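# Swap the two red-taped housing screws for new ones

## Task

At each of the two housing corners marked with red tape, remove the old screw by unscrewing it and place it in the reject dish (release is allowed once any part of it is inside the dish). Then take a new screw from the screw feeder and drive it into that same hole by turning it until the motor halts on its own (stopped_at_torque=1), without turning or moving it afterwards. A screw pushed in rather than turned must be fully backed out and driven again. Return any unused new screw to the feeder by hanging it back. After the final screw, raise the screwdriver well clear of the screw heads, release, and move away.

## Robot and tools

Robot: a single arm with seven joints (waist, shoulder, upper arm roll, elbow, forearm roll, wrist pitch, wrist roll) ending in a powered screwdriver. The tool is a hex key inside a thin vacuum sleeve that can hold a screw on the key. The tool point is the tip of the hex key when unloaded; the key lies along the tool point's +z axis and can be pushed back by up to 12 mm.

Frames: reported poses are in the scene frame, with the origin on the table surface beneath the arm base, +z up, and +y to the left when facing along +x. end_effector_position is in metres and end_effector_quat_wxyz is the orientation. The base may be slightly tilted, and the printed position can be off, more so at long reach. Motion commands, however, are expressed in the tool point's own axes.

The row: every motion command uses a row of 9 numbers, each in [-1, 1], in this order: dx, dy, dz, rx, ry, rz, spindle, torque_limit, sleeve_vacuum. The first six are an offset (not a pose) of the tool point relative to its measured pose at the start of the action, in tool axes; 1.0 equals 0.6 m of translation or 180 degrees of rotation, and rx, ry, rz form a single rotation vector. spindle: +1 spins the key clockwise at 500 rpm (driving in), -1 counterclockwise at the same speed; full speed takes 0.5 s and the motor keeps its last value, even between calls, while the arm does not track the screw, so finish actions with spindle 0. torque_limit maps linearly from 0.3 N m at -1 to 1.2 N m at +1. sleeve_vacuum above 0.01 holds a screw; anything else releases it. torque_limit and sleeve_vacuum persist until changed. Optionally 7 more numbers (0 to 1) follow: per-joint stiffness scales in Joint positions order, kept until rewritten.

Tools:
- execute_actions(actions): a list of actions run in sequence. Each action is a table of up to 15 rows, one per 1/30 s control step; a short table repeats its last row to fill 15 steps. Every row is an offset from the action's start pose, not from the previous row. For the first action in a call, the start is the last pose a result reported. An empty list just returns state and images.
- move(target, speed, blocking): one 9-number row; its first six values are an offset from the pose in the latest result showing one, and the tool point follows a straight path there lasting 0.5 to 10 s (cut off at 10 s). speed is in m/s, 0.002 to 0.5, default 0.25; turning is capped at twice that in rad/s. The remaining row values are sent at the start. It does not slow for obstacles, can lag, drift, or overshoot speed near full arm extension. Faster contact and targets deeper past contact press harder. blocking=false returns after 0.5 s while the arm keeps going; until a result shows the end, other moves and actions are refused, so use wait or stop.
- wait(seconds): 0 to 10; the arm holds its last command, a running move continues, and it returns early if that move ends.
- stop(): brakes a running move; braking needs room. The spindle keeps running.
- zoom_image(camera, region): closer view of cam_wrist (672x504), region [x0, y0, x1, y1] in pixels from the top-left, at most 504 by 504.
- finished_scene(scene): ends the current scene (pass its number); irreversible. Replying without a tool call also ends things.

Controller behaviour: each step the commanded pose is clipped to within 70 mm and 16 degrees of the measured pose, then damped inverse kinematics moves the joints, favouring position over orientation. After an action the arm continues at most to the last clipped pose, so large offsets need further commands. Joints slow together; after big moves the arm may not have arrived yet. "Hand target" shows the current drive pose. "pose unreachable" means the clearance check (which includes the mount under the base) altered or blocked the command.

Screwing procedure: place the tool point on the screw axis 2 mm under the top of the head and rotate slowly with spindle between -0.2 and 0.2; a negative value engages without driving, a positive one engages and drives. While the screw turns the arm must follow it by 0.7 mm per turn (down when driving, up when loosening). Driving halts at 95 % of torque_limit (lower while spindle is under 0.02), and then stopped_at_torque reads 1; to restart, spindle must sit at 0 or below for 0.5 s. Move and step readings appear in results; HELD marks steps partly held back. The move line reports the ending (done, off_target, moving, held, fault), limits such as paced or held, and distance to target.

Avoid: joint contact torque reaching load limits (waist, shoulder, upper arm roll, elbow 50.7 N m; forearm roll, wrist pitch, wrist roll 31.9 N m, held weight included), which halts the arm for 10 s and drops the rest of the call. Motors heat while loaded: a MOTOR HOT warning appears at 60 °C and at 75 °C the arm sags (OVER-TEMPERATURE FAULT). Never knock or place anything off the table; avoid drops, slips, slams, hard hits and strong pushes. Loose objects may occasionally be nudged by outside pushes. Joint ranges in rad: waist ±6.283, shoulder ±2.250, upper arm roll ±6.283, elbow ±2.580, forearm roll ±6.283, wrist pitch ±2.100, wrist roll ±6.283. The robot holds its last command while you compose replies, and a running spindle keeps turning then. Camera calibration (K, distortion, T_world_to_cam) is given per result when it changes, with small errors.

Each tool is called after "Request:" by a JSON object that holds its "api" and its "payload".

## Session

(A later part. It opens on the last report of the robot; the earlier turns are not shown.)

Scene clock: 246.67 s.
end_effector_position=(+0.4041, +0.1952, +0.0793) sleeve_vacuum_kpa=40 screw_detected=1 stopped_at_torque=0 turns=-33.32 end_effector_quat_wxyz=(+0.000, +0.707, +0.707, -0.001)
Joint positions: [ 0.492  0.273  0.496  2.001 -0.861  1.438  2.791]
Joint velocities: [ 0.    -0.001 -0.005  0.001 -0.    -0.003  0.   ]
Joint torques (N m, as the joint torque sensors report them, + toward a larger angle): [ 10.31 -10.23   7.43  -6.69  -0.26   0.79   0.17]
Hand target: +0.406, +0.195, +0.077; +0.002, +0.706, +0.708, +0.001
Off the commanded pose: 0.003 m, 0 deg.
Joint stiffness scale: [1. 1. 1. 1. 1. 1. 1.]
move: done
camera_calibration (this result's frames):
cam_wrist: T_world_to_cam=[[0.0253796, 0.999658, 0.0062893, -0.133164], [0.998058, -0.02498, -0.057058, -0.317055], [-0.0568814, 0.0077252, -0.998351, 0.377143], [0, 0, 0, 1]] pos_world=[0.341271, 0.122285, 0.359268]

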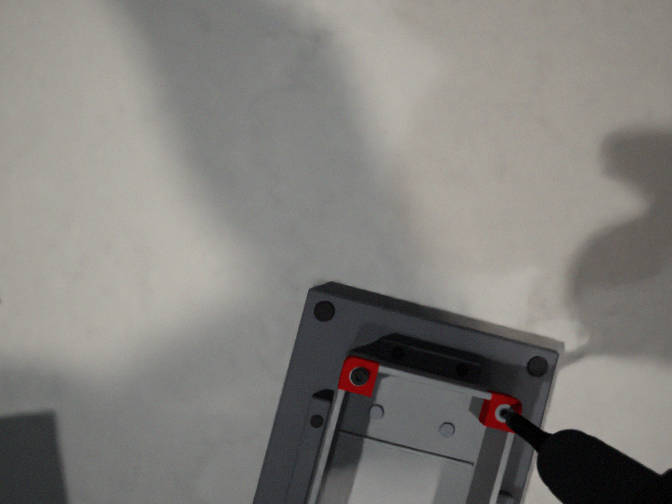

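Request:
{"api": "execute_actions", "payload": {"actions": [[[-0.0003,0.0033,0.0044,-0.0018,0,0,0,0,1],[-0.0003,0.0033,0.005,-0.0018,0,0,0,0,1],[-0.0003,0.0033,0.0056,-0.0018,0,0,0,0,1],[-0.0003,0.0033,0.0062,-0.0018,0,0,0,0,1],[-0.0003,0.0033,0.0068,-0.0018,0,0,0,0,1],[-0.0003,0.0033,0.0074,-0.0018,0,0,0,0,1],[-0.0003,0.0033,0.008,-0.0018,0,0,0,0,1],[-0.0003,0.0033,0.0086,-0.0018,0,0,0,0,1],[-0.0003,0.0033,0.0092,-0.0018,0,0,0,0,1],[-0.0003,0.0033,0.0098,-0.0018,0,0,0,0,1],[-0.0003,0.0033,0.0104,-0.0018,0,0,0,0,1],[-0.0003,0.0033,0.011,-0.0018,0,0,0,0,1],[-0.0003,0.0033,0.0116,-0.0018,0,0,0,0,1],[-0.0003,0.0033,0.0122,-0.0018,0,0,0,0,1]]]}}

Request:
{"api": "wait", "payload": {"seconds": 0.4}}

Scene clock: 255.37 s.
end_effector_position=(+0.4044, +0.1952, +0.0748) sleeve_vacuum_kpa=40 screw_detected=1 stopped_at_torque=0 turns=-33.32 end_effector_quat_wxyz=(+0.001, +0.709, +0.705, -0.000)
Joint positions: [ 0.489  0.275  0.49   2.012 -0.869  1.424  2.791]
Joint velocities: [-0.006  0.003 -0.015  0.015 -0.009 -0.021  0.   ]
Joint torques (N m, as the joint torque sensors report them, + toward a larger angle): [ 10.37 -10.22   7.31  -6.63   0.     1.06   0.12]
Hand target: +0.406, +0.195, +0.072; +0.002, +0.707, +0.707, +0.001
Off the commanded pose: 0.003 m, 0 deg.
Joint stiffness scale: [1. 1. 1. 1. 1. 1. 1.]
Step readings (end_effector_position):
0: (+0.4041, +0.1953, +0.0792)
1: (+0.4041, +0.1953, +0.0791)
2: (+0.4041, +0.1953, +0.0789)
4: (+0.4041, +0.1952, +0.0785)
8: (+0.4043, +0.1951, +0.0773)
15: end_effector_position above
camera_calibration (this result's frames):
cam_wrist: T_world_to_cam=[[0.0299606, 0.99953, 0.00644538, -0.134945], [0.998034, -0.0295594, -0.0552605, -0.316799], [-0.055044, 0.00808835, -0.998451, 0.371946], [0, 0, 0, 1]] pos_world=[0.340693, 0.122509, 0.354733]

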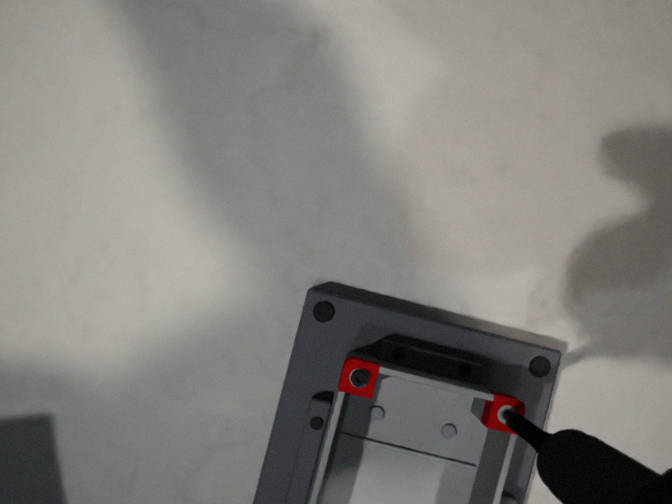

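Scene clock: 255.77 s.
end_effector_position=(+0.4042, +0.1953, +0.0743) sleeve_vacuum_kpa=40 screw_detected=1 stopped_at_torque=0 turns=-33.32 end_effector_quat_wxyz=(+0.000, +0.709, +0.705, -0.000)
Joint positions: [ 0.489  0.275  0.489  2.013 -0.869  1.423  2.791]
Joint velocities: [-0.    -0.     0.001  0.    -0.     0.    -0.002]
Joint torques (N m, as the joint torque sensors report them, + toward a larger angle): [ 10.36 -10.2    7.47  -6.52  -0.2    0.94   0.09]
Hand target: +0.406, +0.195, +0.072; +0.002, +0.707, +0.707, +0.001
Off the commanded pose: 0.003 m, 0 deg.
Joint stiffness scale: [1. 1. 1. 1. 1. 1. 1.]
wait: 0.40 s; at rest by 0.17 s
camera_calibration (this result's frames):
cam_wrist: T_world_to_cam=[[0.0303052, 0.999518, 0.00671601, -0.135186], [0.997994, -0.0298839, -0.0558179, -0.316504], [-0.0555903, 0.00839411, -0.998418, 0.371534], [0, 0, 0, 1]] pos_world=[0.34062, 0.122544, 0.354188]

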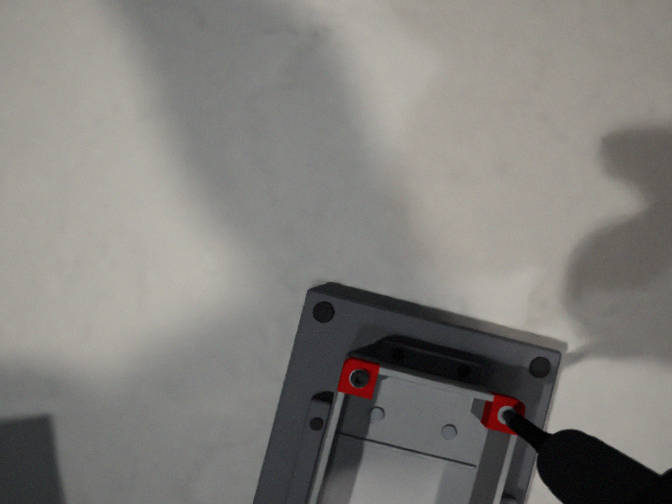

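Request:
{"api": "execute_actions", "payload": {"actions": [[[-0.0004,0.0027,0.0043,-0.0013,-0.0005,0,0.2,0,1],[-0.0004,0.0027,0.0048,-0.0013,-0.0005,0,0.2,0,1],[-0.0004,0.0027,0.0053,-0.0013,-0.0005,0,0.2,0,1],[-0.0004,0.0027,0.0058,-0.0013,-0.0005,0,0.2,0,1],[-0.0004,0.0027,0.0063,-0.0013,-0.0005,0,0.2,0,1],[-0.0004,0.0027,0.0068,-0.0013,-0.0005,0,0.2,0,1],[-0.0004,0.0027,0.0073,-0.0013,-0.0005,0,0.2,0,1],[-0.0004,0.0027,0.0078,-0.0013,-0.0005,0,0.2,0,1],[-0.0004,0.0027,0.0083,-0.0013,-0.0005,0,0.2,0,1],[-0.0004,0.0027,0.0088,-0.0013,-0.0005,0,0.2,0,1],[-0.0004,0.0027,0.0093,-0.0013,-0.0005,0,0.2,0,1],[-0.0004,0.0027,0.0098,-0.0013,-0.0005,0,0.2,0,1],[-0.0004,0.0027,0.0103,-0.0013,-0.0005,0,0.2,0,1],[-0.0004,0.0027,0.0108,-0.0013,-0.0005,0,0.2,0,1],[-0.0004,0.0027,0.0113,-0.0013,-0.0005,0,0,0,1]]]}}

Request:
{"api": "wait", "payload": {"seconds": 0.4}}

Request:
{"api": "zoom_image", "payload": {"camera": "cam_wrist", "region": [450, 370, 570, 460]}}

Scene clock: 262.07 s.
end_effector_position=(+0.4043, +0.1955, +0.0708) sleeve_vacuum_kpa=40 screw_detected=1 stopped_at_torque=0 turns=-32.59 end_effector_quat_wxyz=(+0.001, +0.710, +0.704, -0.000)
Joint positions: [ 0.485  0.275  0.486  2.022 -0.874  1.412  2.791]
Joint velocities: [-0.005  0.    -0.003  0.011 -0.01  -0.015 -0.002]
Joint torques (N m, as the joint torque sensors report them, + toward a larger angle): [ 9.26 -9.35  7.2  -6.16 -0.31  0.5   0.1 ]
Hand target: +0.406, +0.195, +0.068; +0.002, +0.709, +0.705, +0.001
Off the commanded pose: 0.004 m, 0 deg.
Joint stiffness scale: [1. 1. 1. 1. 1. 1. 1.]
Step readings (end_effector_position):
0: (+0.4042, +0.1953, +0.0743)
1: (+0.4041, +0.1952, +0.0742)
2: (+0.4040, +0.1951, +0.0740)
4: (+0.4037, +0.1949, +0.0735)
8: (+0.4037, +0.1949, +0.0725)
15: end_effector_position above
camera_calibration (this result's frames):
cam_wrist: T_world_to_cam=[[0.032527, 0.999452, 0.00621153, -0.136214], [0.997986, -0.0321393, -0.0546936, -0.316421], [-0.0544639, 0.00797803, -0.998484, 0.367728], [0, 0, 0, 1]] pos_world=[0.340242, 0.123036, 0.35071]

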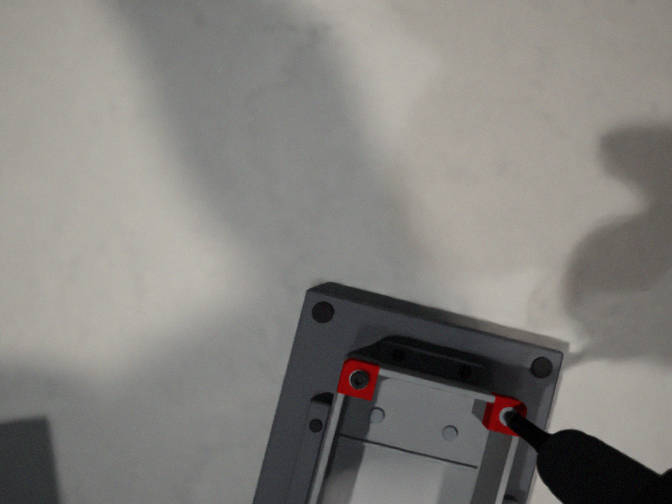

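Scene clock: 262.47 s.
end_effector_position=(+0.4043, +0.1954, +0.0705) sleeve_vacuum_kpa=39 screw_detected=1 stopped_at_torque=0 turns=-32.59 end_effector_quat_wxyz=(+0.001, +0.710, +0.704, -0.000)
Joint positions: [ 0.484  0.275  0.486  2.023 -0.875  1.411  2.791]
Joint velocities: [-0.001 -0.001  0.    -0.     0.     0.     0.001]
Joint torques (N m, as the joint torque sensors report them, + toward a larger angle): [ 9.59 -9.27  7.07 -5.89 -0.09  0.51  0.05]
Hand target: +0.406, +0.195, +0.068; +0.002, +0.709, +0.705, +0.001
Off the commanded pose: 0.003 m, 0 deg.
Joint stiffness scale: [1. 1. 1. 1. 1. 1. 1.]
wait: 0.40 s; at rest by 0.17 s
camera_calibration (this result's frames):
cam_wrist: T_world_to_cam=[[0.0329697, 0.999438, 0.00610219, -0.136345], [0.997981, -0.0325887, -0.0545227, -0.316346], [-0.0542931, 0.00788747, -0.998494, 0.36737], [0, 0, 0, 1]] pos_world=[0.340148, 0.123062, 0.3504]

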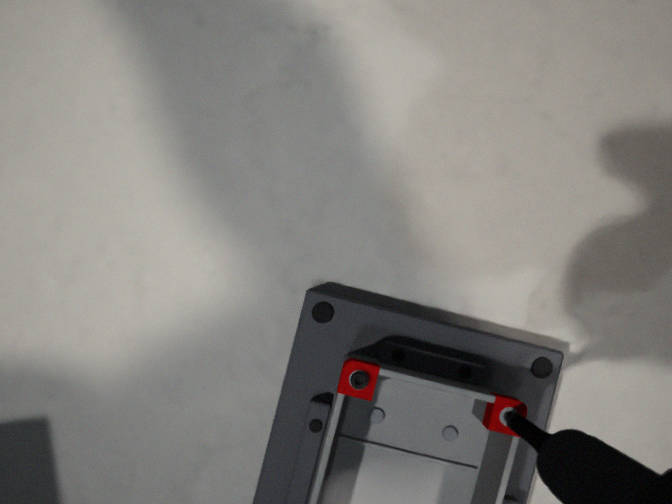

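Region (450, 370, 570, 460) of cam_wrist's 672x504 image, scaled by 4.200; it fills the top 378 rows of this view, and the rest is white.

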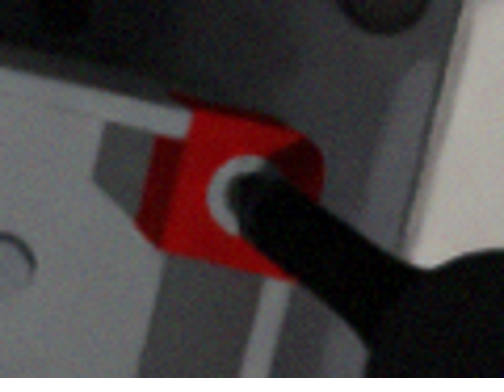

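Request:
{"api": "execute_actions", "payload": {"actions": [[[0,0.002,0.007,-0.001,0,0,0.5,0,1],[0,0.002,0.008,-0.001,0,0,0.5,0,1],[0,0.002,0.009,-0.001,0,0,0.5,0,1],[0,0.002,0.010,-0.001,0,0,0.5,0,1],[0,0.002,0.011,-0.001,0,0,0.5,0,1]],[[0,0.001,0.0065,0,0,0,0.8,0,1],[0,0.001,0.0075,0,0,0,0.8,0,1],[0,0.001,0.0085,0,0,0,0.8,0,1],[0,0.001,0.0095,0,0,0,0.8,0,1]],[[0,0.001,0.0065,0,0,0,0.8,0,1],[0,0.001,0.0075,0,0,0,0.8,0,1],[0,0.001,0.0085,0,0,0,0.8,0,1],[0,0.001,0.0095,0,0,0,0.8,0,1]],[[0,0.001,0.0065,0,0,0,0.8,0,1],[0,0.001,0.0075,0,0,0,0.8,0,1],[0,0.001,0.0085,0,0,0,0.8,0,1],[0,0.001,0.0095,0,0,0,0.8,0,1]]]}}

Request:
{"api": "wait", "payload": {"seconds": 0.6}}

Scene clock: 273.27 s.
end_effector_position=(+0.4041, +0.1954, +0.0609) sleeve_vacuum_kpa=40 screw_detected=1 stopped_at_torque=0 turns=-21.11 end_effector_quat_wxyz=(+0.001, +0.713, +0.701, -0.000)
Joint positions: [ 0.472  0.279  0.477  2.044 -0.889  1.384  2.791]
Joint velocities: [-0.002 -0.002 -0.     0.001 -0.     0.     0.   ]
Joint torques (N m, as the joint torque sensors report them, + toward a larger angle): [ 9.09 -9.22  6.52 -5.4   0.2   0.65  0.11]
Hand target: +0.405, +0.195, +0.057; +0.001, +0.712, +0.702, -0.000
Off the commanded pose: 0.004 m, 0 deg.
Joint stiffness scale: [1. 1. 1. 1. 1. 1. 1.]
Step readings (end_effector_position; steps 1 to 15: 1st action; 16 to 30: 2nd action; 31 to 45: 3rd action; 46 to 60: 4th action):
0: (+0.4043, +0.1954, +0.0705)
1: (+0.4043, +0.1954, +0.0704)
2: (+0.4043, +0.1954, +0.0700)
4: (+0.4043, +0.1954, +0.0691)
8: (+0.4042, +0.1954, +0.0676)
15: (+0.4042, +0.1955, +0.0673)
16: (+0.4042, +0.1955, +0.0673)
17: (+0.4041, +0.1954, +0.0671)
19: (+0.4042, +0.1954, +0.0664)
23: (+0.4041, +0.1955, +0.0654)
30: (+0.4041, +0.1955, +0.0652)
31: (+0.4041, +0.1954, +0.0651)
32: (+0.4041, +0.1954, +0.0650)
34: (+0.4041, +0.1954, +0.0643)
38: (+0.4041, +0.1955, +0.0633)
45: (+0.4041, +0.1955, +0.0630)
46: (+0.4041, +0.1954, +0.0630)
47: (+0.4041, +0.1954, +0.0628)
49: (+0.4041, +0.1954, +0.0621)
53: (+0.4041, +0.1954, +0.0611)
60: end_effector_position above
camera_calibration (this result's frames):
cam_wrist: T_world_to_cam=[[0.0409789, 0.999145, 0.00540517, -0.139427], [0.997698, -0.0406258, -0.0543009, -0.315037], [-0.0540349, 0.00761792, -0.99851, 0.357656], [0, 0, 0, 1]] pos_world=[0.339351, 0.123785, 0.34077]

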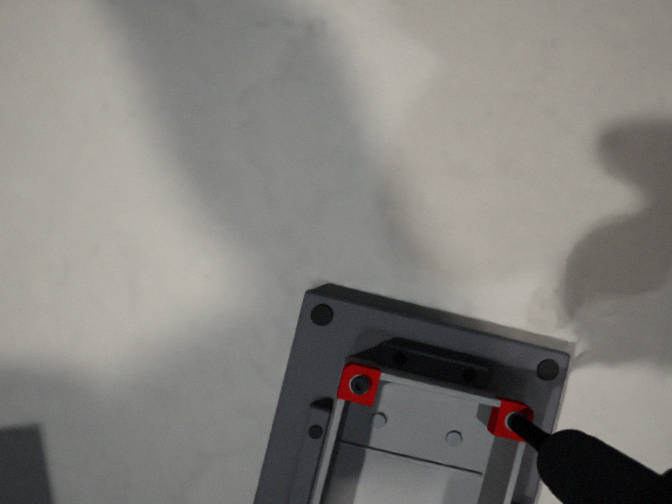

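Scene clock: 273.87 s.
end_effector_position=(+0.4041, +0.1954, +0.0606) sleeve_vacuum_kpa=40 screw_detected=1 stopped_at_torque=1 turns=-18.86 end_effector_quat_wxyz=(+0.001, +0.713, +0.701, -0.000)
Joint positions: [ 0.472  0.279  0.477  2.044 -0.889  1.383  2.791]
Joint velocities: [-0.     0.     0.     0.    -0.001 -0.001 -0.001]
Joint torques (N m, as the joint torque sensors report them, + toward a larger angle): [ 9.36 -9.3   6.56 -5.52  0.08  0.71  0.1 ]
Hand target: +0.405, +0.195, +0.057; +0.001, +0.712, +0.702, -0.000
Off the commanded pose: 0.003 m, 0 deg.
Joint stiffness scale: [1. 1. 1. 1. 1. 1. 1.]
wait: 0.60 s; at rest by 0.40 s
camera_calibration (this result's frames):
cam_wrist: T_world_to_cam=[[0.0406703, 0.999159, 0.00527702, -0.13927], [0.997693, -0.0403222, -0.0546078, -0.315068], [-0.0543491, 0.00748576, -0.998494, 0.357539], [0, 0, 0, 1]] pos_world=[0.339437, 0.123772, 0.34053]

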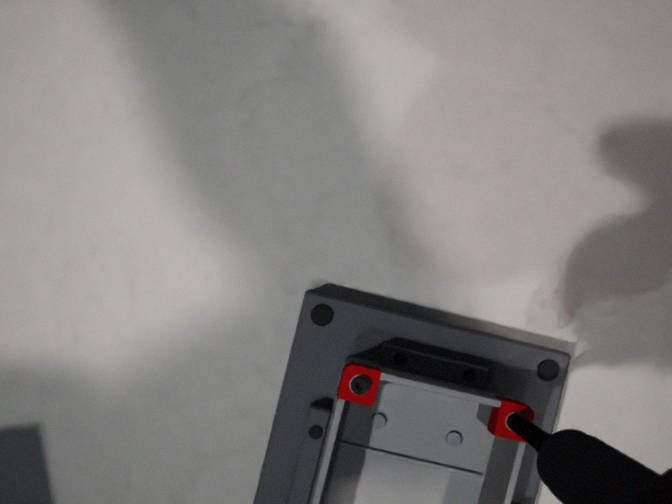

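Request:
{"api": "execute_actions", "payload": {"actions": [[[0,0,0.003,0,0,0,0,0,0],[0,0,0.003,0,0,0,0,0,0],[0,0,0.003,0,0,0,0,0,0],[0,0,0.002,0,0,0,0,0,0],[0,-0.001,0,0,0,0,0,0,0],[0,-0.002,-0.003,0,0,0,0,0,0],[0,-0.003,-0.006,0,0,0,0,0,0],[0,-0.003,-0.009,0,0,0,0,0,0],[0,-0.003,-0.012,0,0,0,0,0,0],[0,-0.003,-0.015,0,0,0,0,0,0],[0,-0.003,-0.018,0,0,0,0,0,0],[0,-0.003,-0.021,0,0,0,0,0,0],[0,-0.003,-0.024,0,0,0,0,0,0],[0,-0.003,-0.027,0,0,0,0,0,0],[0,-0.003,-0.03,0,0,0,0,0,0]]]}}

Request:
{"api": "move", "payload": {"target": [-0.1055,-0.025,-0.03,0,0,-0.004,0,0,0], "speed": 0.1}}

Scene clock: 283.13 s.
end_effector_position=(+0.4028, +0.1959, +0.0715) sleeve_vacuum_kpa=0 screw_detected=0 stopped_at_torque=1 turns=-18.86 end_effector_quat_wxyz=(+0.001, +0.711, +0.703, +0.000)
Joint positions: [ 0.484  0.272  0.49   2.026 -0.872  1.413  2.79 ]
Joint velocities: [ 0.049 -0.025  0.061 -0.1    0.079  0.153 -0.022]
Joint torques (N m, as the joint torque sensors report them, + toward a larger angle): [ 10.56 -10.42   7.42  -6.14  -0.21   1.06   0.2 ]
Hand target: +0.402, +0.196, +0.078; +0.001, +0.713, +0.701, -0.000
Off the commanded pose: 0.007 m, 0 deg.
Joint stiffness scale: [1. 1. 1. 1. 1. 1. 1.]
Step readings (end_effector_position):
0: (+0.4041, +0.1954, +0.0606)
1: (+0.4041, +0.1954, +0.0606)
2: (+0.4041, +0.1954, +0.0606)
4: (+0.4041, +0.1954, +0.0606)
8: (+0.4042, +0.1954, +0.0616)
15: end_effector_position above
camera_calibration (this result's frames):
cam_wrist: T_world_to_cam=[[0.0368783, 0.999299, 0.00643673, -0.138323], [0.997869, -0.036477, -0.054109, -0.314063], [-0.0538363, 0.00841846, -0.998514, 0.367937], [0, 0, 0, 1]] pos_world=[0.338303, 0.123672, 0.351287]

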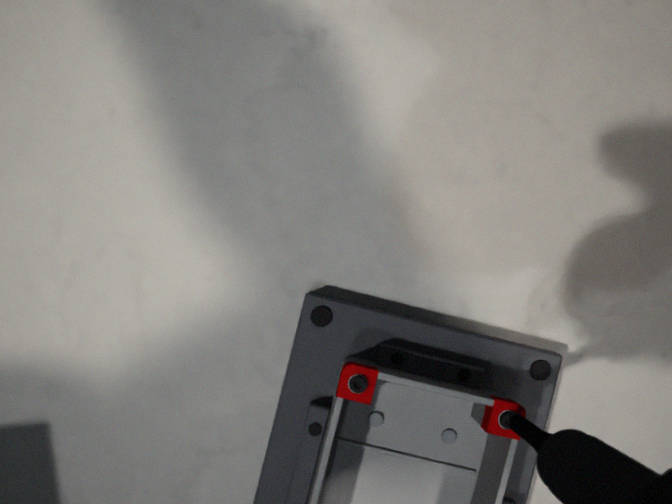

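Scene clock: 284.30 s.
end_effector_position=(+0.3908, +0.1318, +0.0881) sleeve_vacuum_kpa=0 screw_detected=0 stopped_at_torque=1 turns=-18.86 end_effector_quat_wxyz=(+0.005, +0.709, +0.705, +0.001)
Joint positions: [ 0.617  0.417  0.526  1.977 -0.863  1.463  2.978]
Joint velocities: [ 0.008  0.004 -0.    -0.001  0.     0.    -0.   ]
Joint torques (N m, as the joint torque sensors report them, + toward a larger angle): [ 11.26 -10.41   7.58  -6.86  -0.11   1.     0.15]
Hand target: +0.387, +0.132, +0.090; +0.002, +0.707, +0.707, -0.000
Off the commanded pose: 0.004 m, 1 deg.
Joint stiffness scale: [1. 1. 1. 1. 1. 1. 1.]
move: off_target
camera_calibration (this result's frames):
cam_wrist: T_world_to_cam=[[0.0297896, 0.999555, 0.00142524, -0.0708035], [0.998446, -0.0296893, -0.0471531, -0.305219], [-0.0470898, 0.0028277, -0.998887, 0.3826], [0, 0, 0, 1]] pos_world=[0.324871, 0.0606283, 0.367883]

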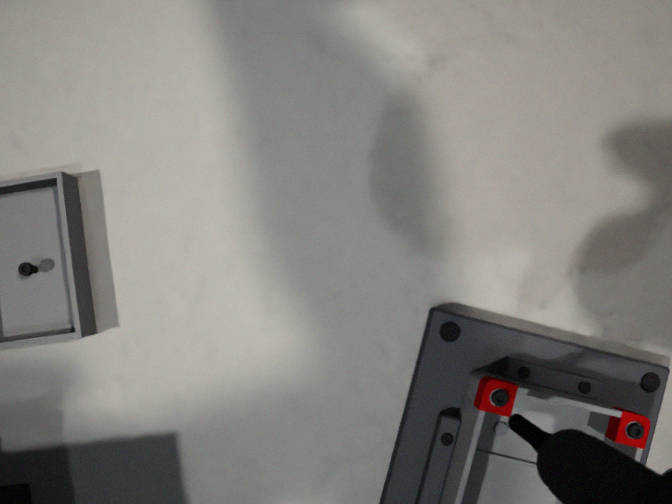

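Request:
{"api": "move", "payload": {"target": [0.0009,-0.0052,0.0385,0.00135,0.00135,0,0,0,0], "speed": 0.05}}

Request:
{"api": "zoom_image", "payload": {"camera": "cam_wrist", "region": [450, 370, 570, 460]}}

Scene clock: 288.67 s.
end_effector_position=(+0.3861, +0.1331, +0.0674) sleeve_vacuum_kpa=0 screw_detected=0 stopped_at_torque=1 turns=-18.86 end_effector_quat_wxyz=(+0.000, +0.710, +0.704, -0.000)
Joint positions: [ 0.601  0.431  0.501  2.021 -0.886  1.413  2.994]
Joint velocities: [-0.     0.001 -0.007  0.001 -0.    -0.003 -0.001]
Joint torques (N m, as the joint torque sensors report them, + toward a larger angle): [ 11.45 -10.38   7.32  -6.24  -0.01   0.89   0.07]
Hand target: +0.388, +0.132, +0.065; +0.002, +0.709, +0.705, +0.001
Off the commanded pose: 0.003 m, 0 deg.
Joint stiffness scale: [1. 1. 1. 1. 1. 1. 1.]
move: done
camera_calibration (this result's frames):
cam_wrist: T_world_to_cam=[[0.0341171, 0.999392, 0.00719909, -0.0739475], [0.997887, -0.0336653, -0.0555746, -0.3002], [-0.0552984, 0.00907992, -0.998429, 0.363993], [0, 0, 0, 1]] pos_world=[0.322217, 0.0604911, 0.34727]

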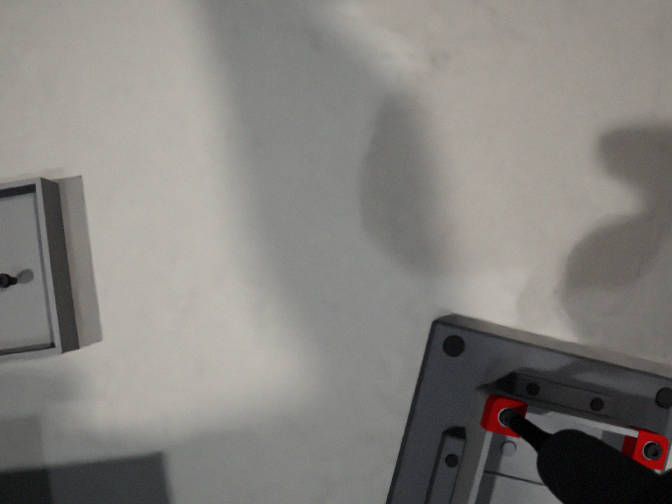

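Region (450, 370, 570, 460) of cam_wrist's 672x504 image, scaled by 4.200; it fills the top 378 rows of this view, and the rest is white.

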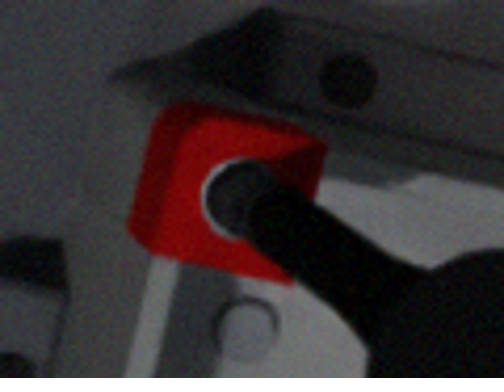

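Request:
{"api": "execute_actions", "payload": {"actions": [[[-0.002,0.0022,-0.006,-0.0013,-0.0005,0,0,1,1],[-0.0042,0.0022,-0.012,-0.0013,-0.0005,0,0,1,1],[-0.0042,0.0022,-0.018,-0.0013,-0.0005,0,0,1,1],[-0.0042,0.0022,-0.02,-0.0013,-0.0005,0,0,1,1],[-0.0042,0.0022,-0.02,-0.0013,-0.0005,0,0,1,1],[-0.0042,0.0022,-0.02,-0.0013,-0.0005,0,0,1,1],[-0.0042,0.0022,-0.02,-0.0013,-0.0005,0,0,1,1],[-0.0042,0.0022,-0.02,-0.0013,-0.0005,0,0,1,1],[-0.0042,0.0022,-0.017,-0.0013,-0.0005,0,0,1,1],[-0.0042,0.0022,-0.013,-0.0013,-0.0005,0,0,1,1],[-0.0042,0.0022,-0.009,-0.0013,-0.0005,0,0,1,1],[-0.0042,0.0022,-0.005,-0.0013,-0.0005,0,0,1,1],[-0.0042,0.0022,-0.001,-0.0013,-0.0005,0,0,1,1],[-0.0042,0.0022,0.002,-0.0013,-0.0005,0,0,1,1],[-0.0042,0.0022,0.004,-0.0013,-0.0005,0,0,1,1]]]}}

Request:
{"api": "wait", "payload": {"seconds": 0.5}}

Request:
{"api": "zoom_image", "payload": {"camera": "cam_wrist", "region": [450, 370, 570, 460]}}

Scene clock: 296.57 s.
end_effector_position=(+0.3869, +0.1305, +0.0716) sleeve_vacuum_kpa=14 screw_detected=0 stopped_at_torque=1 turns=-18.86 end_effector_quat_wxyz=(+0.002, +0.711, +0.703, +0.001)
Joint positions: [ 0.608  0.432  0.507  2.014 -0.883  1.422  2.994]
Joint velocities: [-0.043  0.027 -0.047  0.096 -0.058 -0.121  0.017]
Joint torques (N m, as the joint torque sensors report them, + toward a larger angle): [ 11.65 -10.52   7.19  -6.4   -0.46   0.64   0.01]
Hand target: +0.387, +0.131, +0.065; +0.002, +0.711, +0.704, +0.001
Off the commanded pose: 0.007 m, 0 deg.
Joint stiffness scale: [1. 1. 1. 1. 1. 1. 1.]
Step readings (end_effector_position):
0: (+0.3861, +0.1331, +0.0673)
1: (+0.3861, +0.1330, +0.0674)
2: (+0.3866, +0.1327, +0.0680)
4: (+0.3876, +0.1320, +0.0716)
8: (+0.3889, +0.1304, +0.0761)
15: end_effector_position above
camera_calibration (this result's frames):
cam_wrist: T_world_to_cam=[[0.0368985, 0.999305, 0.00528222, -0.0723682], [0.99798, -0.036575, -0.0519389, -0.300756], [-0.0517096, 0.00718801, -0.998636, 0.367096], [0, 0, 0, 1]] pos_world=[0.321802, 0.058679, 0.351357]

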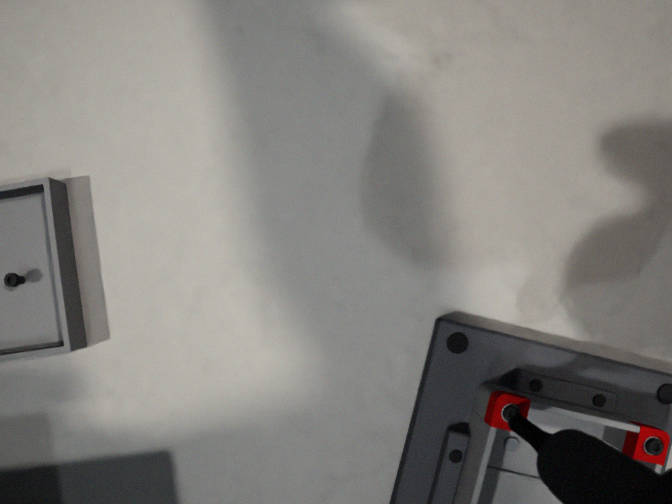

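Scene clock: 297.07 s.
end_effector_position=(+0.3856, +0.1314, +0.0676) sleeve_vacuum_kpa=14 screw_detected=0 stopped_at_torque=1 turns=-18.86 end_effector_quat_wxyz=(+0.000, +0.712, +0.702, -0.000)
Joint positions: [ 0.603  0.435  0.504  2.021 -0.886  1.415  2.995]
Joint velocities: [-0.001  0.001 -0.    -0.    -0.    -0.    -0.   ]
Joint torques (N m, as the joint torque sensors report them, + toward a larger angle): [ 11.55 -10.51   7.58  -6.24  -0.06   1.05   0.22]
Hand target: +0.387, +0.131, +0.065; +0.002, +0.711, +0.704, +0.001
Off the commanded pose: 0.003 m, 0 deg.
Joint stiffness scale: [1. 1. 1. 1. 1. 1. 1.]
wait: 0.50 s; at rest by 0.27 s
camera_calibration (this result's frames):
cam_wrist: T_world_to_cam=[[0.0389744, 0.999213, 0.00737192, -0.0741202], [0.997706, -0.0385048, -0.0556778, -0.299007], [-0.0553502, 0.00952502, -0.998422, 0.364167], [0, 0, 0, 1]] pos_world=[0.321367, 0.0590799, 0.347491]

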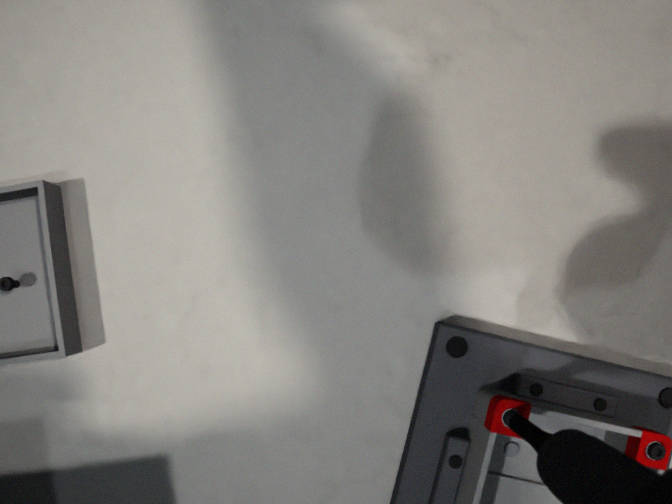

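Region (450, 370, 570, 460) of cam_wrist's 672x504 image, scaled by 4.200; it fills the top 378 rows of this view, and the rest is white.

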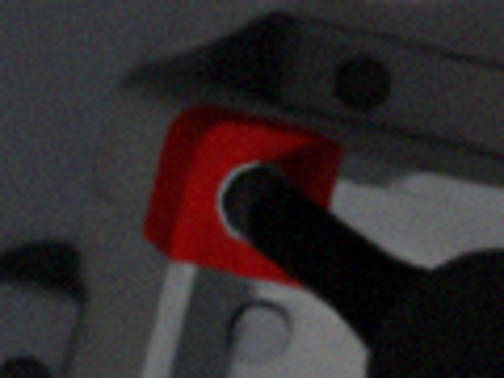

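Request:
{"api": "execute_actions", "payload": {"actions": [[[-0.0008,0.0027,0.005,-0.0013,-0.0005,0,-0.15,1,1],[-0.0008,0.0027,0.0056,-0.0013,-0.0005,0,-0.15,1,1],[-0.0008,0.0027,0.0062,-0.0013,-0.0005,0,-0.15,1,1],[-0.0008,0.0027,0.0068,-0.0013,-0.0005,0,-0.15,1,1],[-0.0008,0.0027,0.0074,-0.0013,-0.0005,0,-0.15,1,1],[-0.0008,0.0027,0.008,-0.0013,-0.0005,0,-0.15,1,1],[-0.0008,0.0027,0.0086,-0.0013,-0.0005,0,-0.15,1,1],[-0.0008,0.0027,0.0092,-0.0013,-0.0005,0,-0.15,1,1],[-0.0008,0.0027,0.0098,-0.0013,-0.0005,0,-0.15,1,1],[-0.0008,0.0027,0.0104,-0.0013,-0.0005,0,-0.15,1,1],[-0.0008,0.0027,0.011,-0.0013,-0.0005,0,-0.15,1,1],[-0.0008,0.0027,0.0116,-0.0013,-0.0005,0,-0.15,1,1],[-0.0008,0.0027,0.0122,-0.0013,-0.0005,0,-0.15,1,1],[-0.0008,0.0027,0.0128,-0.0013,-0.0005,0,-0.15,1,1],[-0.0008,0.0027,0.0134,-0.0013,-0.0005,0,-0.15,1,1]],[[0,0.001,0.006,0,0,0,-0.15,1,1],[0,0.001,0.0063,0,0,0,-0.15,1,1],[0,0.001,0.0066,0,0,0,-0.15,1,1],[0,0.001,0.0069,0,0,0,-0.15,1,1],[0,0.001,0.0072,0,0,0,-0.15,1,1],[0,0.001,0.0075,0,0,0,-0.15,1,1],[0,0.001,0.0078,0,0,0,-0.15,1,1],[0,0.001,0.008,0,0,0,-0.15,1,1],[0,0.001,0.008,0,0,0,-0.15,1,1],[0,0.001,0.008,0,0,0,-0.15,1,1],[0,0.001,0.008,0,0,0,-0.15,1,1],[0,0.001,0.008,0,0,0,-0.15,1,1],[0,0.001,0.008,0,0,0,-0.15,1,1],[0,0.001,0.008,0,0,0,-0.15,1,1],[0,0.001,0.008,0,0,0,0,1,1]]]}}

Scene clock: 306.80 s.
end_effector_position=(+0.3855, +0.1318, +0.0616) sleeve_vacuum_kpa=40 screw_detected=1 stopped_at_torque=1 turns=-20.04 end_effector_quat_wxyz=(+0.000, +0.714, +0.700, +0.000)
Joint positions: [ 0.597  0.438  0.497  2.034 -0.896  1.399  2.995]
Joint velocities: [ 0.001 -0.001  0.001  0.    -0.    -0.001 -0.001]
Joint torques (N m, as the joint torque sensors report them, + toward a larger angle): [10.44 -9.74  6.8  -5.41  0.23  0.93  0.25]
Hand target: +0.386, +0.132, +0.058; +0.001, +0.714, +0.701, +0.000
Off the commanded pose: 0.003 m, 0 deg.
Joint stiffness scale: [1. 1. 1. 1. 1. 1. 1.]
Step readings (end_effector_position; steps 1 to 15: 1st action; 16 to 30: 2nd action):
0: (+0.3856, +0.1314, +0.0676)
1: (+0.3856, +0.1314, +0.0675)
2: (+0.3855, +0.1314, +0.0673)
4: (+0.3855, +0.1315, +0.0668)
8: (+0.3856, +0.1316, +0.0655)
15: (+0.3857, +0.1317, +0.0631)
16: (+0.3856, +0.1317, +0.0628)
17: (+0.3854, +0.1318, +0.0625)
19: (+0.3855, +0.1317, +0.0621)
23: (+0.3855, +0.1317, +0.0618)
30: end_effector_position above
camera_calibration (this result's frames):
cam_wrist: T_world_to_cam=[[0.0442913, 0.99899, 0.00754349, -0.076422], [0.99749, -0.0438047, -0.0556371, -0.29849], [-0.0552505, 0.00998879, -0.998423, 0.358021], [0, 0, 0, 1]] pos_world=[0.320907, 0.0596933, 0.341426]

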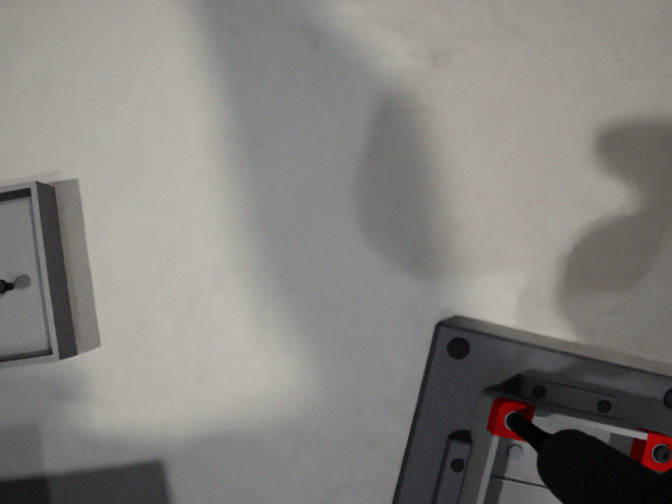

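Request:
{"api": "move", "payload": {"target": [0.0005,-0.002,-0.019,0,0,0,-1,1,1], "speed": 0.0055}}

Request:
{"api": "move", "payload": {"target": [0.001,-0.003,-0.04,0,0,0,0,1,1], "speed": 0.06}}

Scene clock: 311.83 s.
end_effector_position=(+0.3858, +0.1315, +0.0710) sleeve_vacuum_kpa=38 screw_detected=1 stopped_at_torque=1 turns=-37.26 end_effector_quat_wxyz=(+0.002, +0.713, +0.701, +0.001)
Joint positions: [ 0.604  0.432  0.513  2.019 -0.884  1.423  2.995]
Joint velocities: [-0.001 -0.002  0.001  0.     0.    -0.     0.001]
Joint torques (N m, as the joint torque sensors report them, + toward a larger angle): [ 11.38 -10.05   7.4   -6.61  -0.14   0.77   0.18]
Hand target: +0.384, +0.132, +0.073; +0.000, +0.714, +0.700, +0.000
Off the commanded pose: 0.003 m, 0 deg.
Joint stiffness scale: [1. 1. 1. 1. 1. 1. 1.]
move: done
camera_calibration (this result's frames):
cam_wrist: T_world_to_cam=[[0.0407104, 0.99915, 0.00647324, -0.0748609], [0.997839, -0.0403208, -0.0518882, -0.299086], [-0.051583, 0.00857164, -0.998632, 0.366202], [0, 0, 0, 1]] pos_world=[0.320377, 0.0595989, 0.350667]

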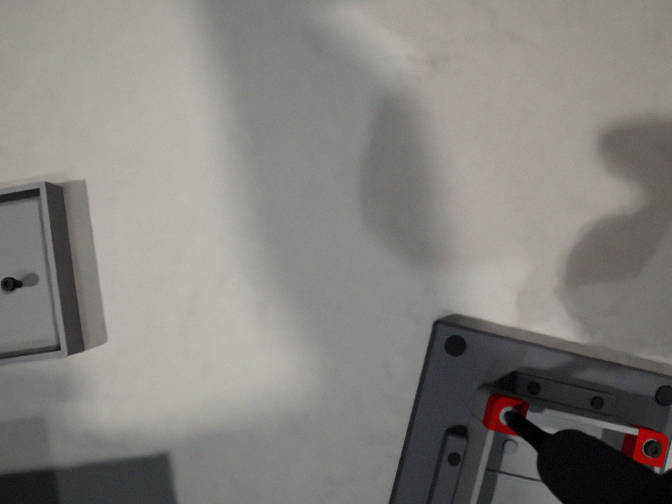

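Scene clock: 312.63 s.
end_effector_position=(+0.3858, +0.1313, +0.0925) sleeve_vacuum_kpa=39 screw_detected=1 stopped_at_torque=1 turns=-37.26 end_effector_quat_wxyz=(+0.004, +0.711, +0.703, +0.002)
Joint positions: [ 0.625  0.419  0.539  1.979 -0.854  1.478  2.988]
Joint velocities: [-0.002  0.002  0.006 -0.001  0.     0.002 -0.   ]
Joint torques (N m, as the joint torque sensors report them, + toward a larger angle): [ 11.28 -10.01   7.21  -6.76  -0.05   0.97   0.16]
Hand target: +0.384, +0.132, +0.095; +0.002, +0.713, +0.701, +0.001
Off the commanded pose: 0.003 m, 0 deg.
Joint stiffness scale: [1. 1. 1. 1. 1. 1. 1.]
move: done
camera_calibration (this result's frames):
cam_wrist: T_world_to_cam=[[0.0359587, 0.999341, 0.00494992, -0.0728351], [0.998223, -0.0356821, -0.0477205, -0.299145], [-0.0475125, 0.00665709, -0.998848, 0.386441], [0, 0, 0, 1]] pos_world=[0.319594, 0.0595404, 0.372082]

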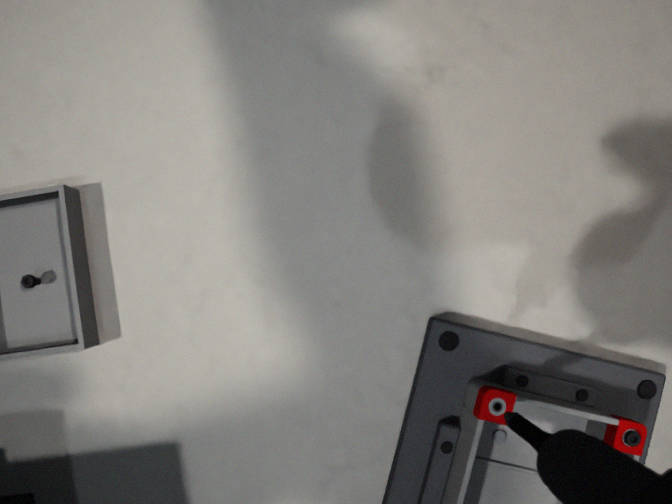

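Request:
{"api": "move", "payload": {"target": [-0.4005,-0.1402,0.0625,0.002,0.001,-0.0035,0,1,1], "speed": 0.2}}

Request:
{"api": "move", "payload": {"target": [0,0,0.055,0,0,0,0,1,1], "speed": 0.08}}

Scene clock: 317.70 s.
end_effector_position=(+0.2972, -0.1048, +0.0558) sleeve_vacuum_kpa=39 screw_detected=1 stopped_at_torque=1 turns=-37.26 end_effector_quat_wxyz=(-0.004, +0.709, +0.705, -0.001)
Joint positions: [ 0.967  1.029  0.493  1.734 -0.929  1.416  3.447]
Joint velocities: [ 0.003  0.006 -0.002 -0.001 -0.     0.001  0.   ]
Joint torques (N m, as the joint torque sensors report them, + toward a larger angle): [ 13.9  -15.08   8.43  -6.19   0.43   0.93   0.16]
Hand target: +0.299, -0.109, +0.055; +0.001, +0.707, +0.707, -0.001
Off the commanded pose: 0.004 m, 1 deg.
Joint stiffness scale: [1. 1. 1. 1. 1. 1. 1.]
move: off_target
camera_calibration (this result's frames):
cam_wrist: T_world_to_cam=[[0.0301969, 0.999476, 0.0116737, 0.167859], [0.997566, -0.0294007, -0.0632281, -0.219174], [-0.0628518, 0.0135545, -0.997931, 0.352328], [0, 0, 0, 1]] pos_world=[0.235716, -0.178991, 0.335782]

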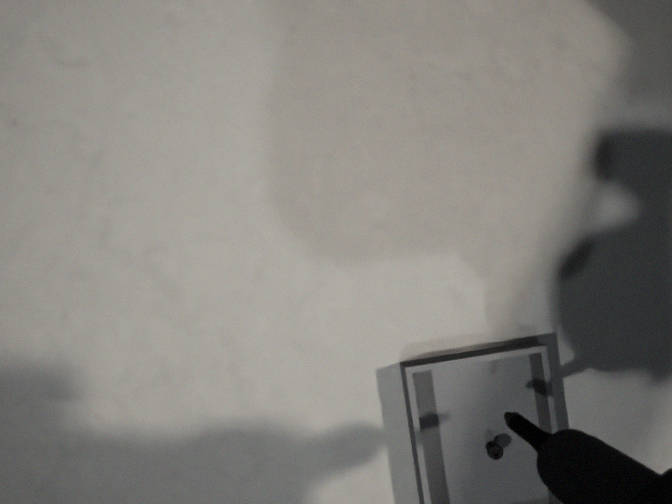

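Scene clock: 318.53 s.
end_effector_position=(+0.2962, -0.1030, +0.0255) sleeve_vacuum_kpa=39 screw_detected=1 stopped_at_torque=1 turns=-37.26 end_effector_quat_wxyz=(-0.006, +0.710, +0.704, -0.000)
Joint positions: [ 0.947  1.052  0.455  1.782 -0.965  1.349  3.469]
Joint velocities: [-0.001 -0.001 -0.006  0.001 -0.    -0.006  0.001]
Joint torques (N m, as the joint torque sensors report them, + toward a larger angle): [ 14.18 -15.17   8.34  -5.39   0.43   1.08   0.15]
Hand target: +0.297, -0.105, +0.023; -0.004, +0.709, +0.705, -0.001
Off the commanded pose: 0.003 m, 0 deg.
Joint stiffness scale: [1. 1. 1. 1. 1. 1. 1.]
move: done
camera_calibration (this result's frames):
cam_wrist: T_world_to_cam=[[0.0333136, 0.999323, 0.0156087, 0.165433], [0.997355, -0.0322304, -0.0651542, -0.220249], [-0.0646071, 0.0177379, -0.997753, 0.322919], [0, 0, 0, 1]] pos_world=[0.235018, -0.178148, 0.305261]

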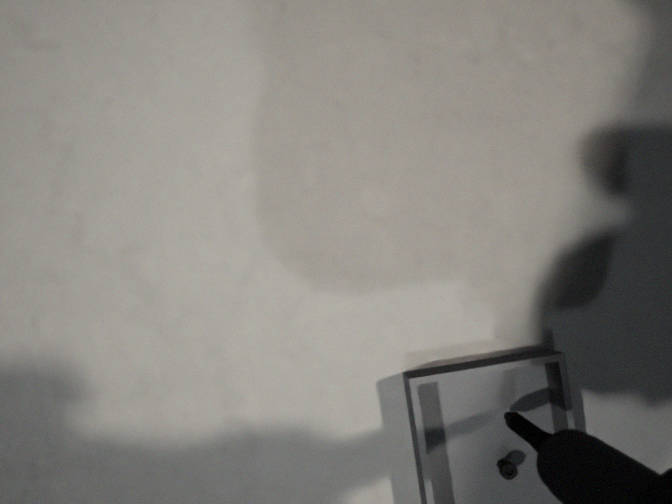

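Request:
{"api": "execute_actions", "payload": {"actions": [[[0,0,0.006,0,0,0,0,1,1],[0,0,0.008,0,0,0,0,1,1],[0,0,0.010,0,0,0,0,1,1],[0,0,0.010,0,0,0,0,1,1],[0,0,0.010,0,0,0,0,1,1],[0,0,0.010,0,0,0,0,1,1],[0,0,0.010,0,0,0,0,1,1],[0,0,0.010,0,0,0,0,1,1],[0,0,0.010,0,0,0,0,1,0]]]}}

Request:
{"api": "move", "payload": {"target": [-0.06,0.12,-0.29,-0.003,-0.003,0,0,1,0], "speed": 0.2}}

Request:
{"api": "move", "payload": {"target": [-0.055,0.145,0,0,0,0,0,1,0], "speed": 0.15}}

Scene clock: 324.40 s.
end_effector_position=(+0.2954, -0.1013, +0.0220) sleeve_vacuum_kpa=0 screw_detected=0 stopped_at_torque=1 turns=-37.26 end_effector_quat_wxyz=(-0.008, +0.711, +0.703, +0.001)
Joint positions: [ 0.946  1.055  0.449  1.787 -0.966  1.343  3.469]
Joint velocities: [ 0.    -0.    -0.003  0.     0.    -0.001 -0.   ]
Joint torques (N m, as the joint torque sensors report them, + toward a larger angle): [ 14.06 -15.22   8.46  -5.45   0.35   1.13   0.18]
Hand target: +0.296, -0.103, +0.020; -0.006, +0.710, +0.704, -0.000
Off the commanded pose: 0.003 m, 0 deg.
Joint stiffness scale: [1. 1. 1. 1. 1. 1. 1.]
Step readings (end_effector_position):
0: (+0.2963, -0.1030, +0.0254)
1: (+0.2962, -0.1029, +0.0253)
2: (+0.2961, -0.1026, +0.0250)
4: (+0.2957, -0.1020, +0.0237)
8: (+0.2953, -0.1014, +0.0225)
15: end_effector_position above
camera_calibration (this result's frames):
cam_wrist: T_world_to_cam=[[0.0351654, 0.999186, 0.0197634, 0.163146], [0.997164, -0.0337638, -0.0672616, -0.219621], [-0.0665395, 0.0220726, -0.99754, 0.320422], [0, 0, 0, 1]] pos_world=[0.234582, -0.177501, 0.301637]

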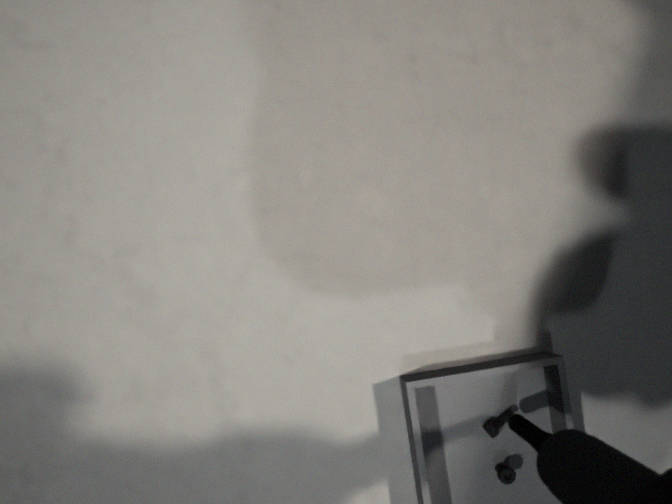

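Scene clock: 325.90 s.
end_effector_position=(+0.3698, -0.1412, +0.1931) sleeve_vacuum_kpa=0 screw_detected=0 stopped_at_torque=1 turns=-37.26 end_effector_quat_wxyz=(+0.000, +0.708, +0.707, -0.001)
Joint positions: [ 1.074  1.055  0.533  1.186 -0.886  1.789  3.138]
Joint velocities: [ 0.004  0.005  0.001 -0.003 -0.     0.001  0.   ]
Joint torques (N m, as the joint torque sensors report them, + toward a larger angle): [ 15.44 -17.81   7.82  -6.21   0.04   1.05   0.04]
Hand target: +0.369, -0.140, +0.195; -0.002, +0.710, +0.704, +0.001
Off the commanded pose: 0.002 m, 1 deg.
Joint stiffness scale: [1. 1. 1. 1. 1. 1. 1.]
move: done
camera_calibration (this result's frames):
cam_wrist: T_world_to_cam=[[0.0260277, 0.999645, 0.00569187, 0.203184], [0.997988, -0.0256545, -0.0579758, -0.28465], [-0.0578092, 0.0071894, -0.998302, 0.49168], [0, 0, 0, 1]] pos_world=[0.307212, -0.21395, 0.473186]

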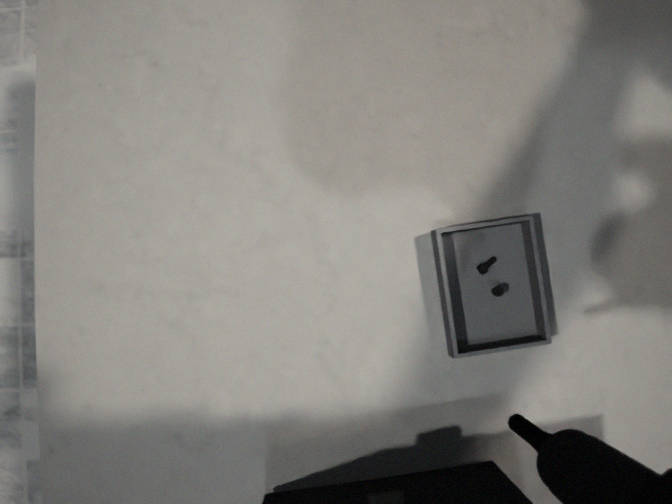

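Scene clock: 327.03 s.
end_effector_position=(+0.4560, -0.1763, +0.1916) sleeve_vacuum_kpa=0 screw_detected=0 stopped_at_torque=1 turns=-37.26 end_effector_quat_wxyz=(+0.002, +0.706, +0.709, -0.006)
Joint positions: [ 1.069  1.189  0.464  0.796 -0.974  1.867  2.858]
Joint velocities: [ 0.005  0.008 -0.006 -0.006  0.     0.001 -0.003]
Joint torques (N m, as the joint torque sensors report them, + toward a larger angle): [ 18.88 -19.86   6.15  -5.31  -0.09   0.96   0.1 ]
Hand target: +0.457, -0.174, +0.193; -0.000, +0.707, +0.707, -0.001
Off the commanded pose: 0.003 m, 1 deg.
Joint stiffness scale: [1. 1. 1. 1. 1. 1. 1.]
move: done
camera_calibration (this result's frames):
cam_wrist: T_world_to_cam=[[0.0205942, 0.999785, -0.00243946, 0.240096], [0.997899, -0.0207051, -0.0613879, -0.370068], [-0.0614252, -0.0011701, -0.998111, 0.495619], [0, 0, 0, 1]] pos_world=[0.394789, -0.247127, 0.472551]

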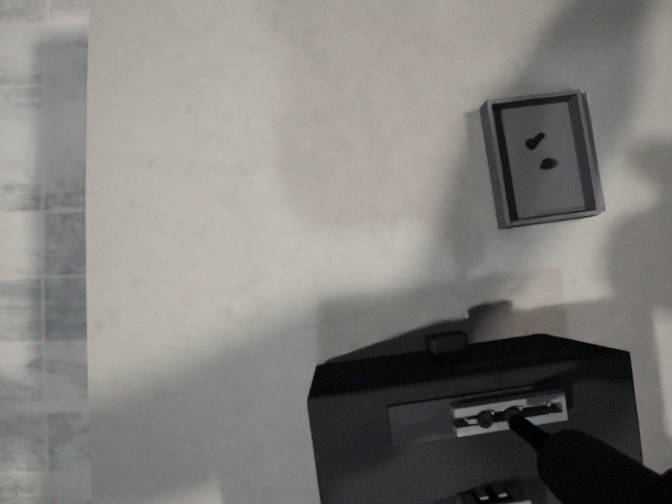

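Request:
{"api": "move", "payload": {"target": [0.004,0.0027,0.0323,-0.0009,0.0009,0,0,1,0], "speed": 0.04}}

Request:
{"api": "zoom_image", "payload": {"camera": "cam_wrist", "region": [450, 370, 570, 460]}}

Scene clock: 331.40 s.
end_effector_position=(+0.4557, -0.1732, +0.1739) sleeve_vacuum_kpa=0 screw_detected=0 stopped_at_torque=1 turns=-37.26 end_effector_quat_wxyz=(-0.001, +0.709, +0.706, -0.003)
Joint positions: [ 1.042  1.181  0.464  0.866 -0.974  1.829  2.882]
Joint velocities: [-0.004 -0.003 -0.     0.003 -0.    -0.002  0.   ]
Joint torques (N m, as the joint torque sensors report them, + toward a larger angle): [ 19.26 -19.76   6.84  -5.69  -0.18   0.96   0.21]
Hand target: +0.458, -0.174, +0.172; +0.002, +0.706, +0.709, -0.003
Off the commanded pose: 0.003 m, 1 deg.
Joint stiffness scale: [1. 1. 1. 1. 1. 1. 1.]
move: done
camera_calibration (this result's frames):
cam_wrist: T_world_to_cam=[[0.0289297, 0.999569, 0.00495798, 0.231791], [0.99772, -0.0285729, -0.0611436, -0.372078], [-0.0609756, 0.00671554, -0.998117, 0.479055], [0, 0, 0, 1]] pos_world=[0.393735, -0.24554, 0.454254]

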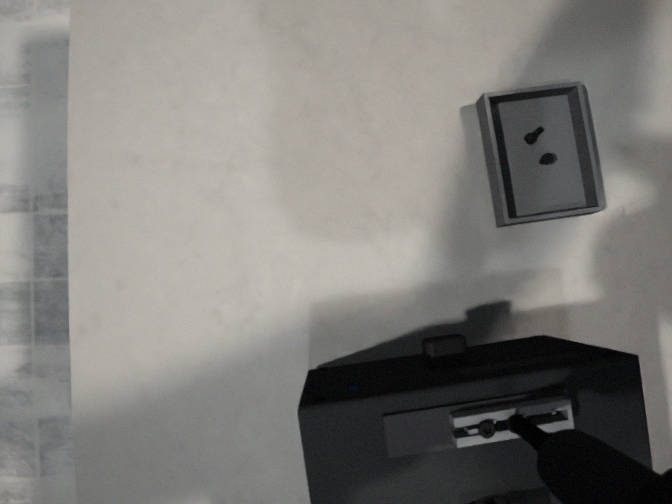

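Region (450, 370, 570, 460) of cam_wrist's 672x504 image, scaled by 4.200; it fills the top 378 rows of this view, and the rest is white.

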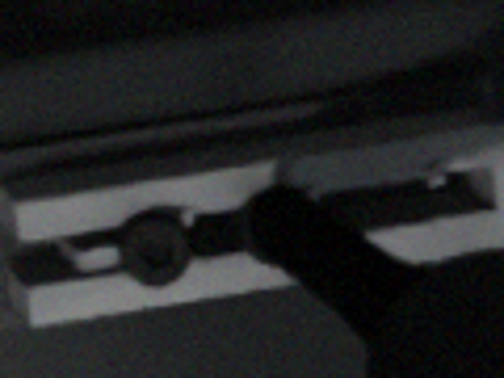

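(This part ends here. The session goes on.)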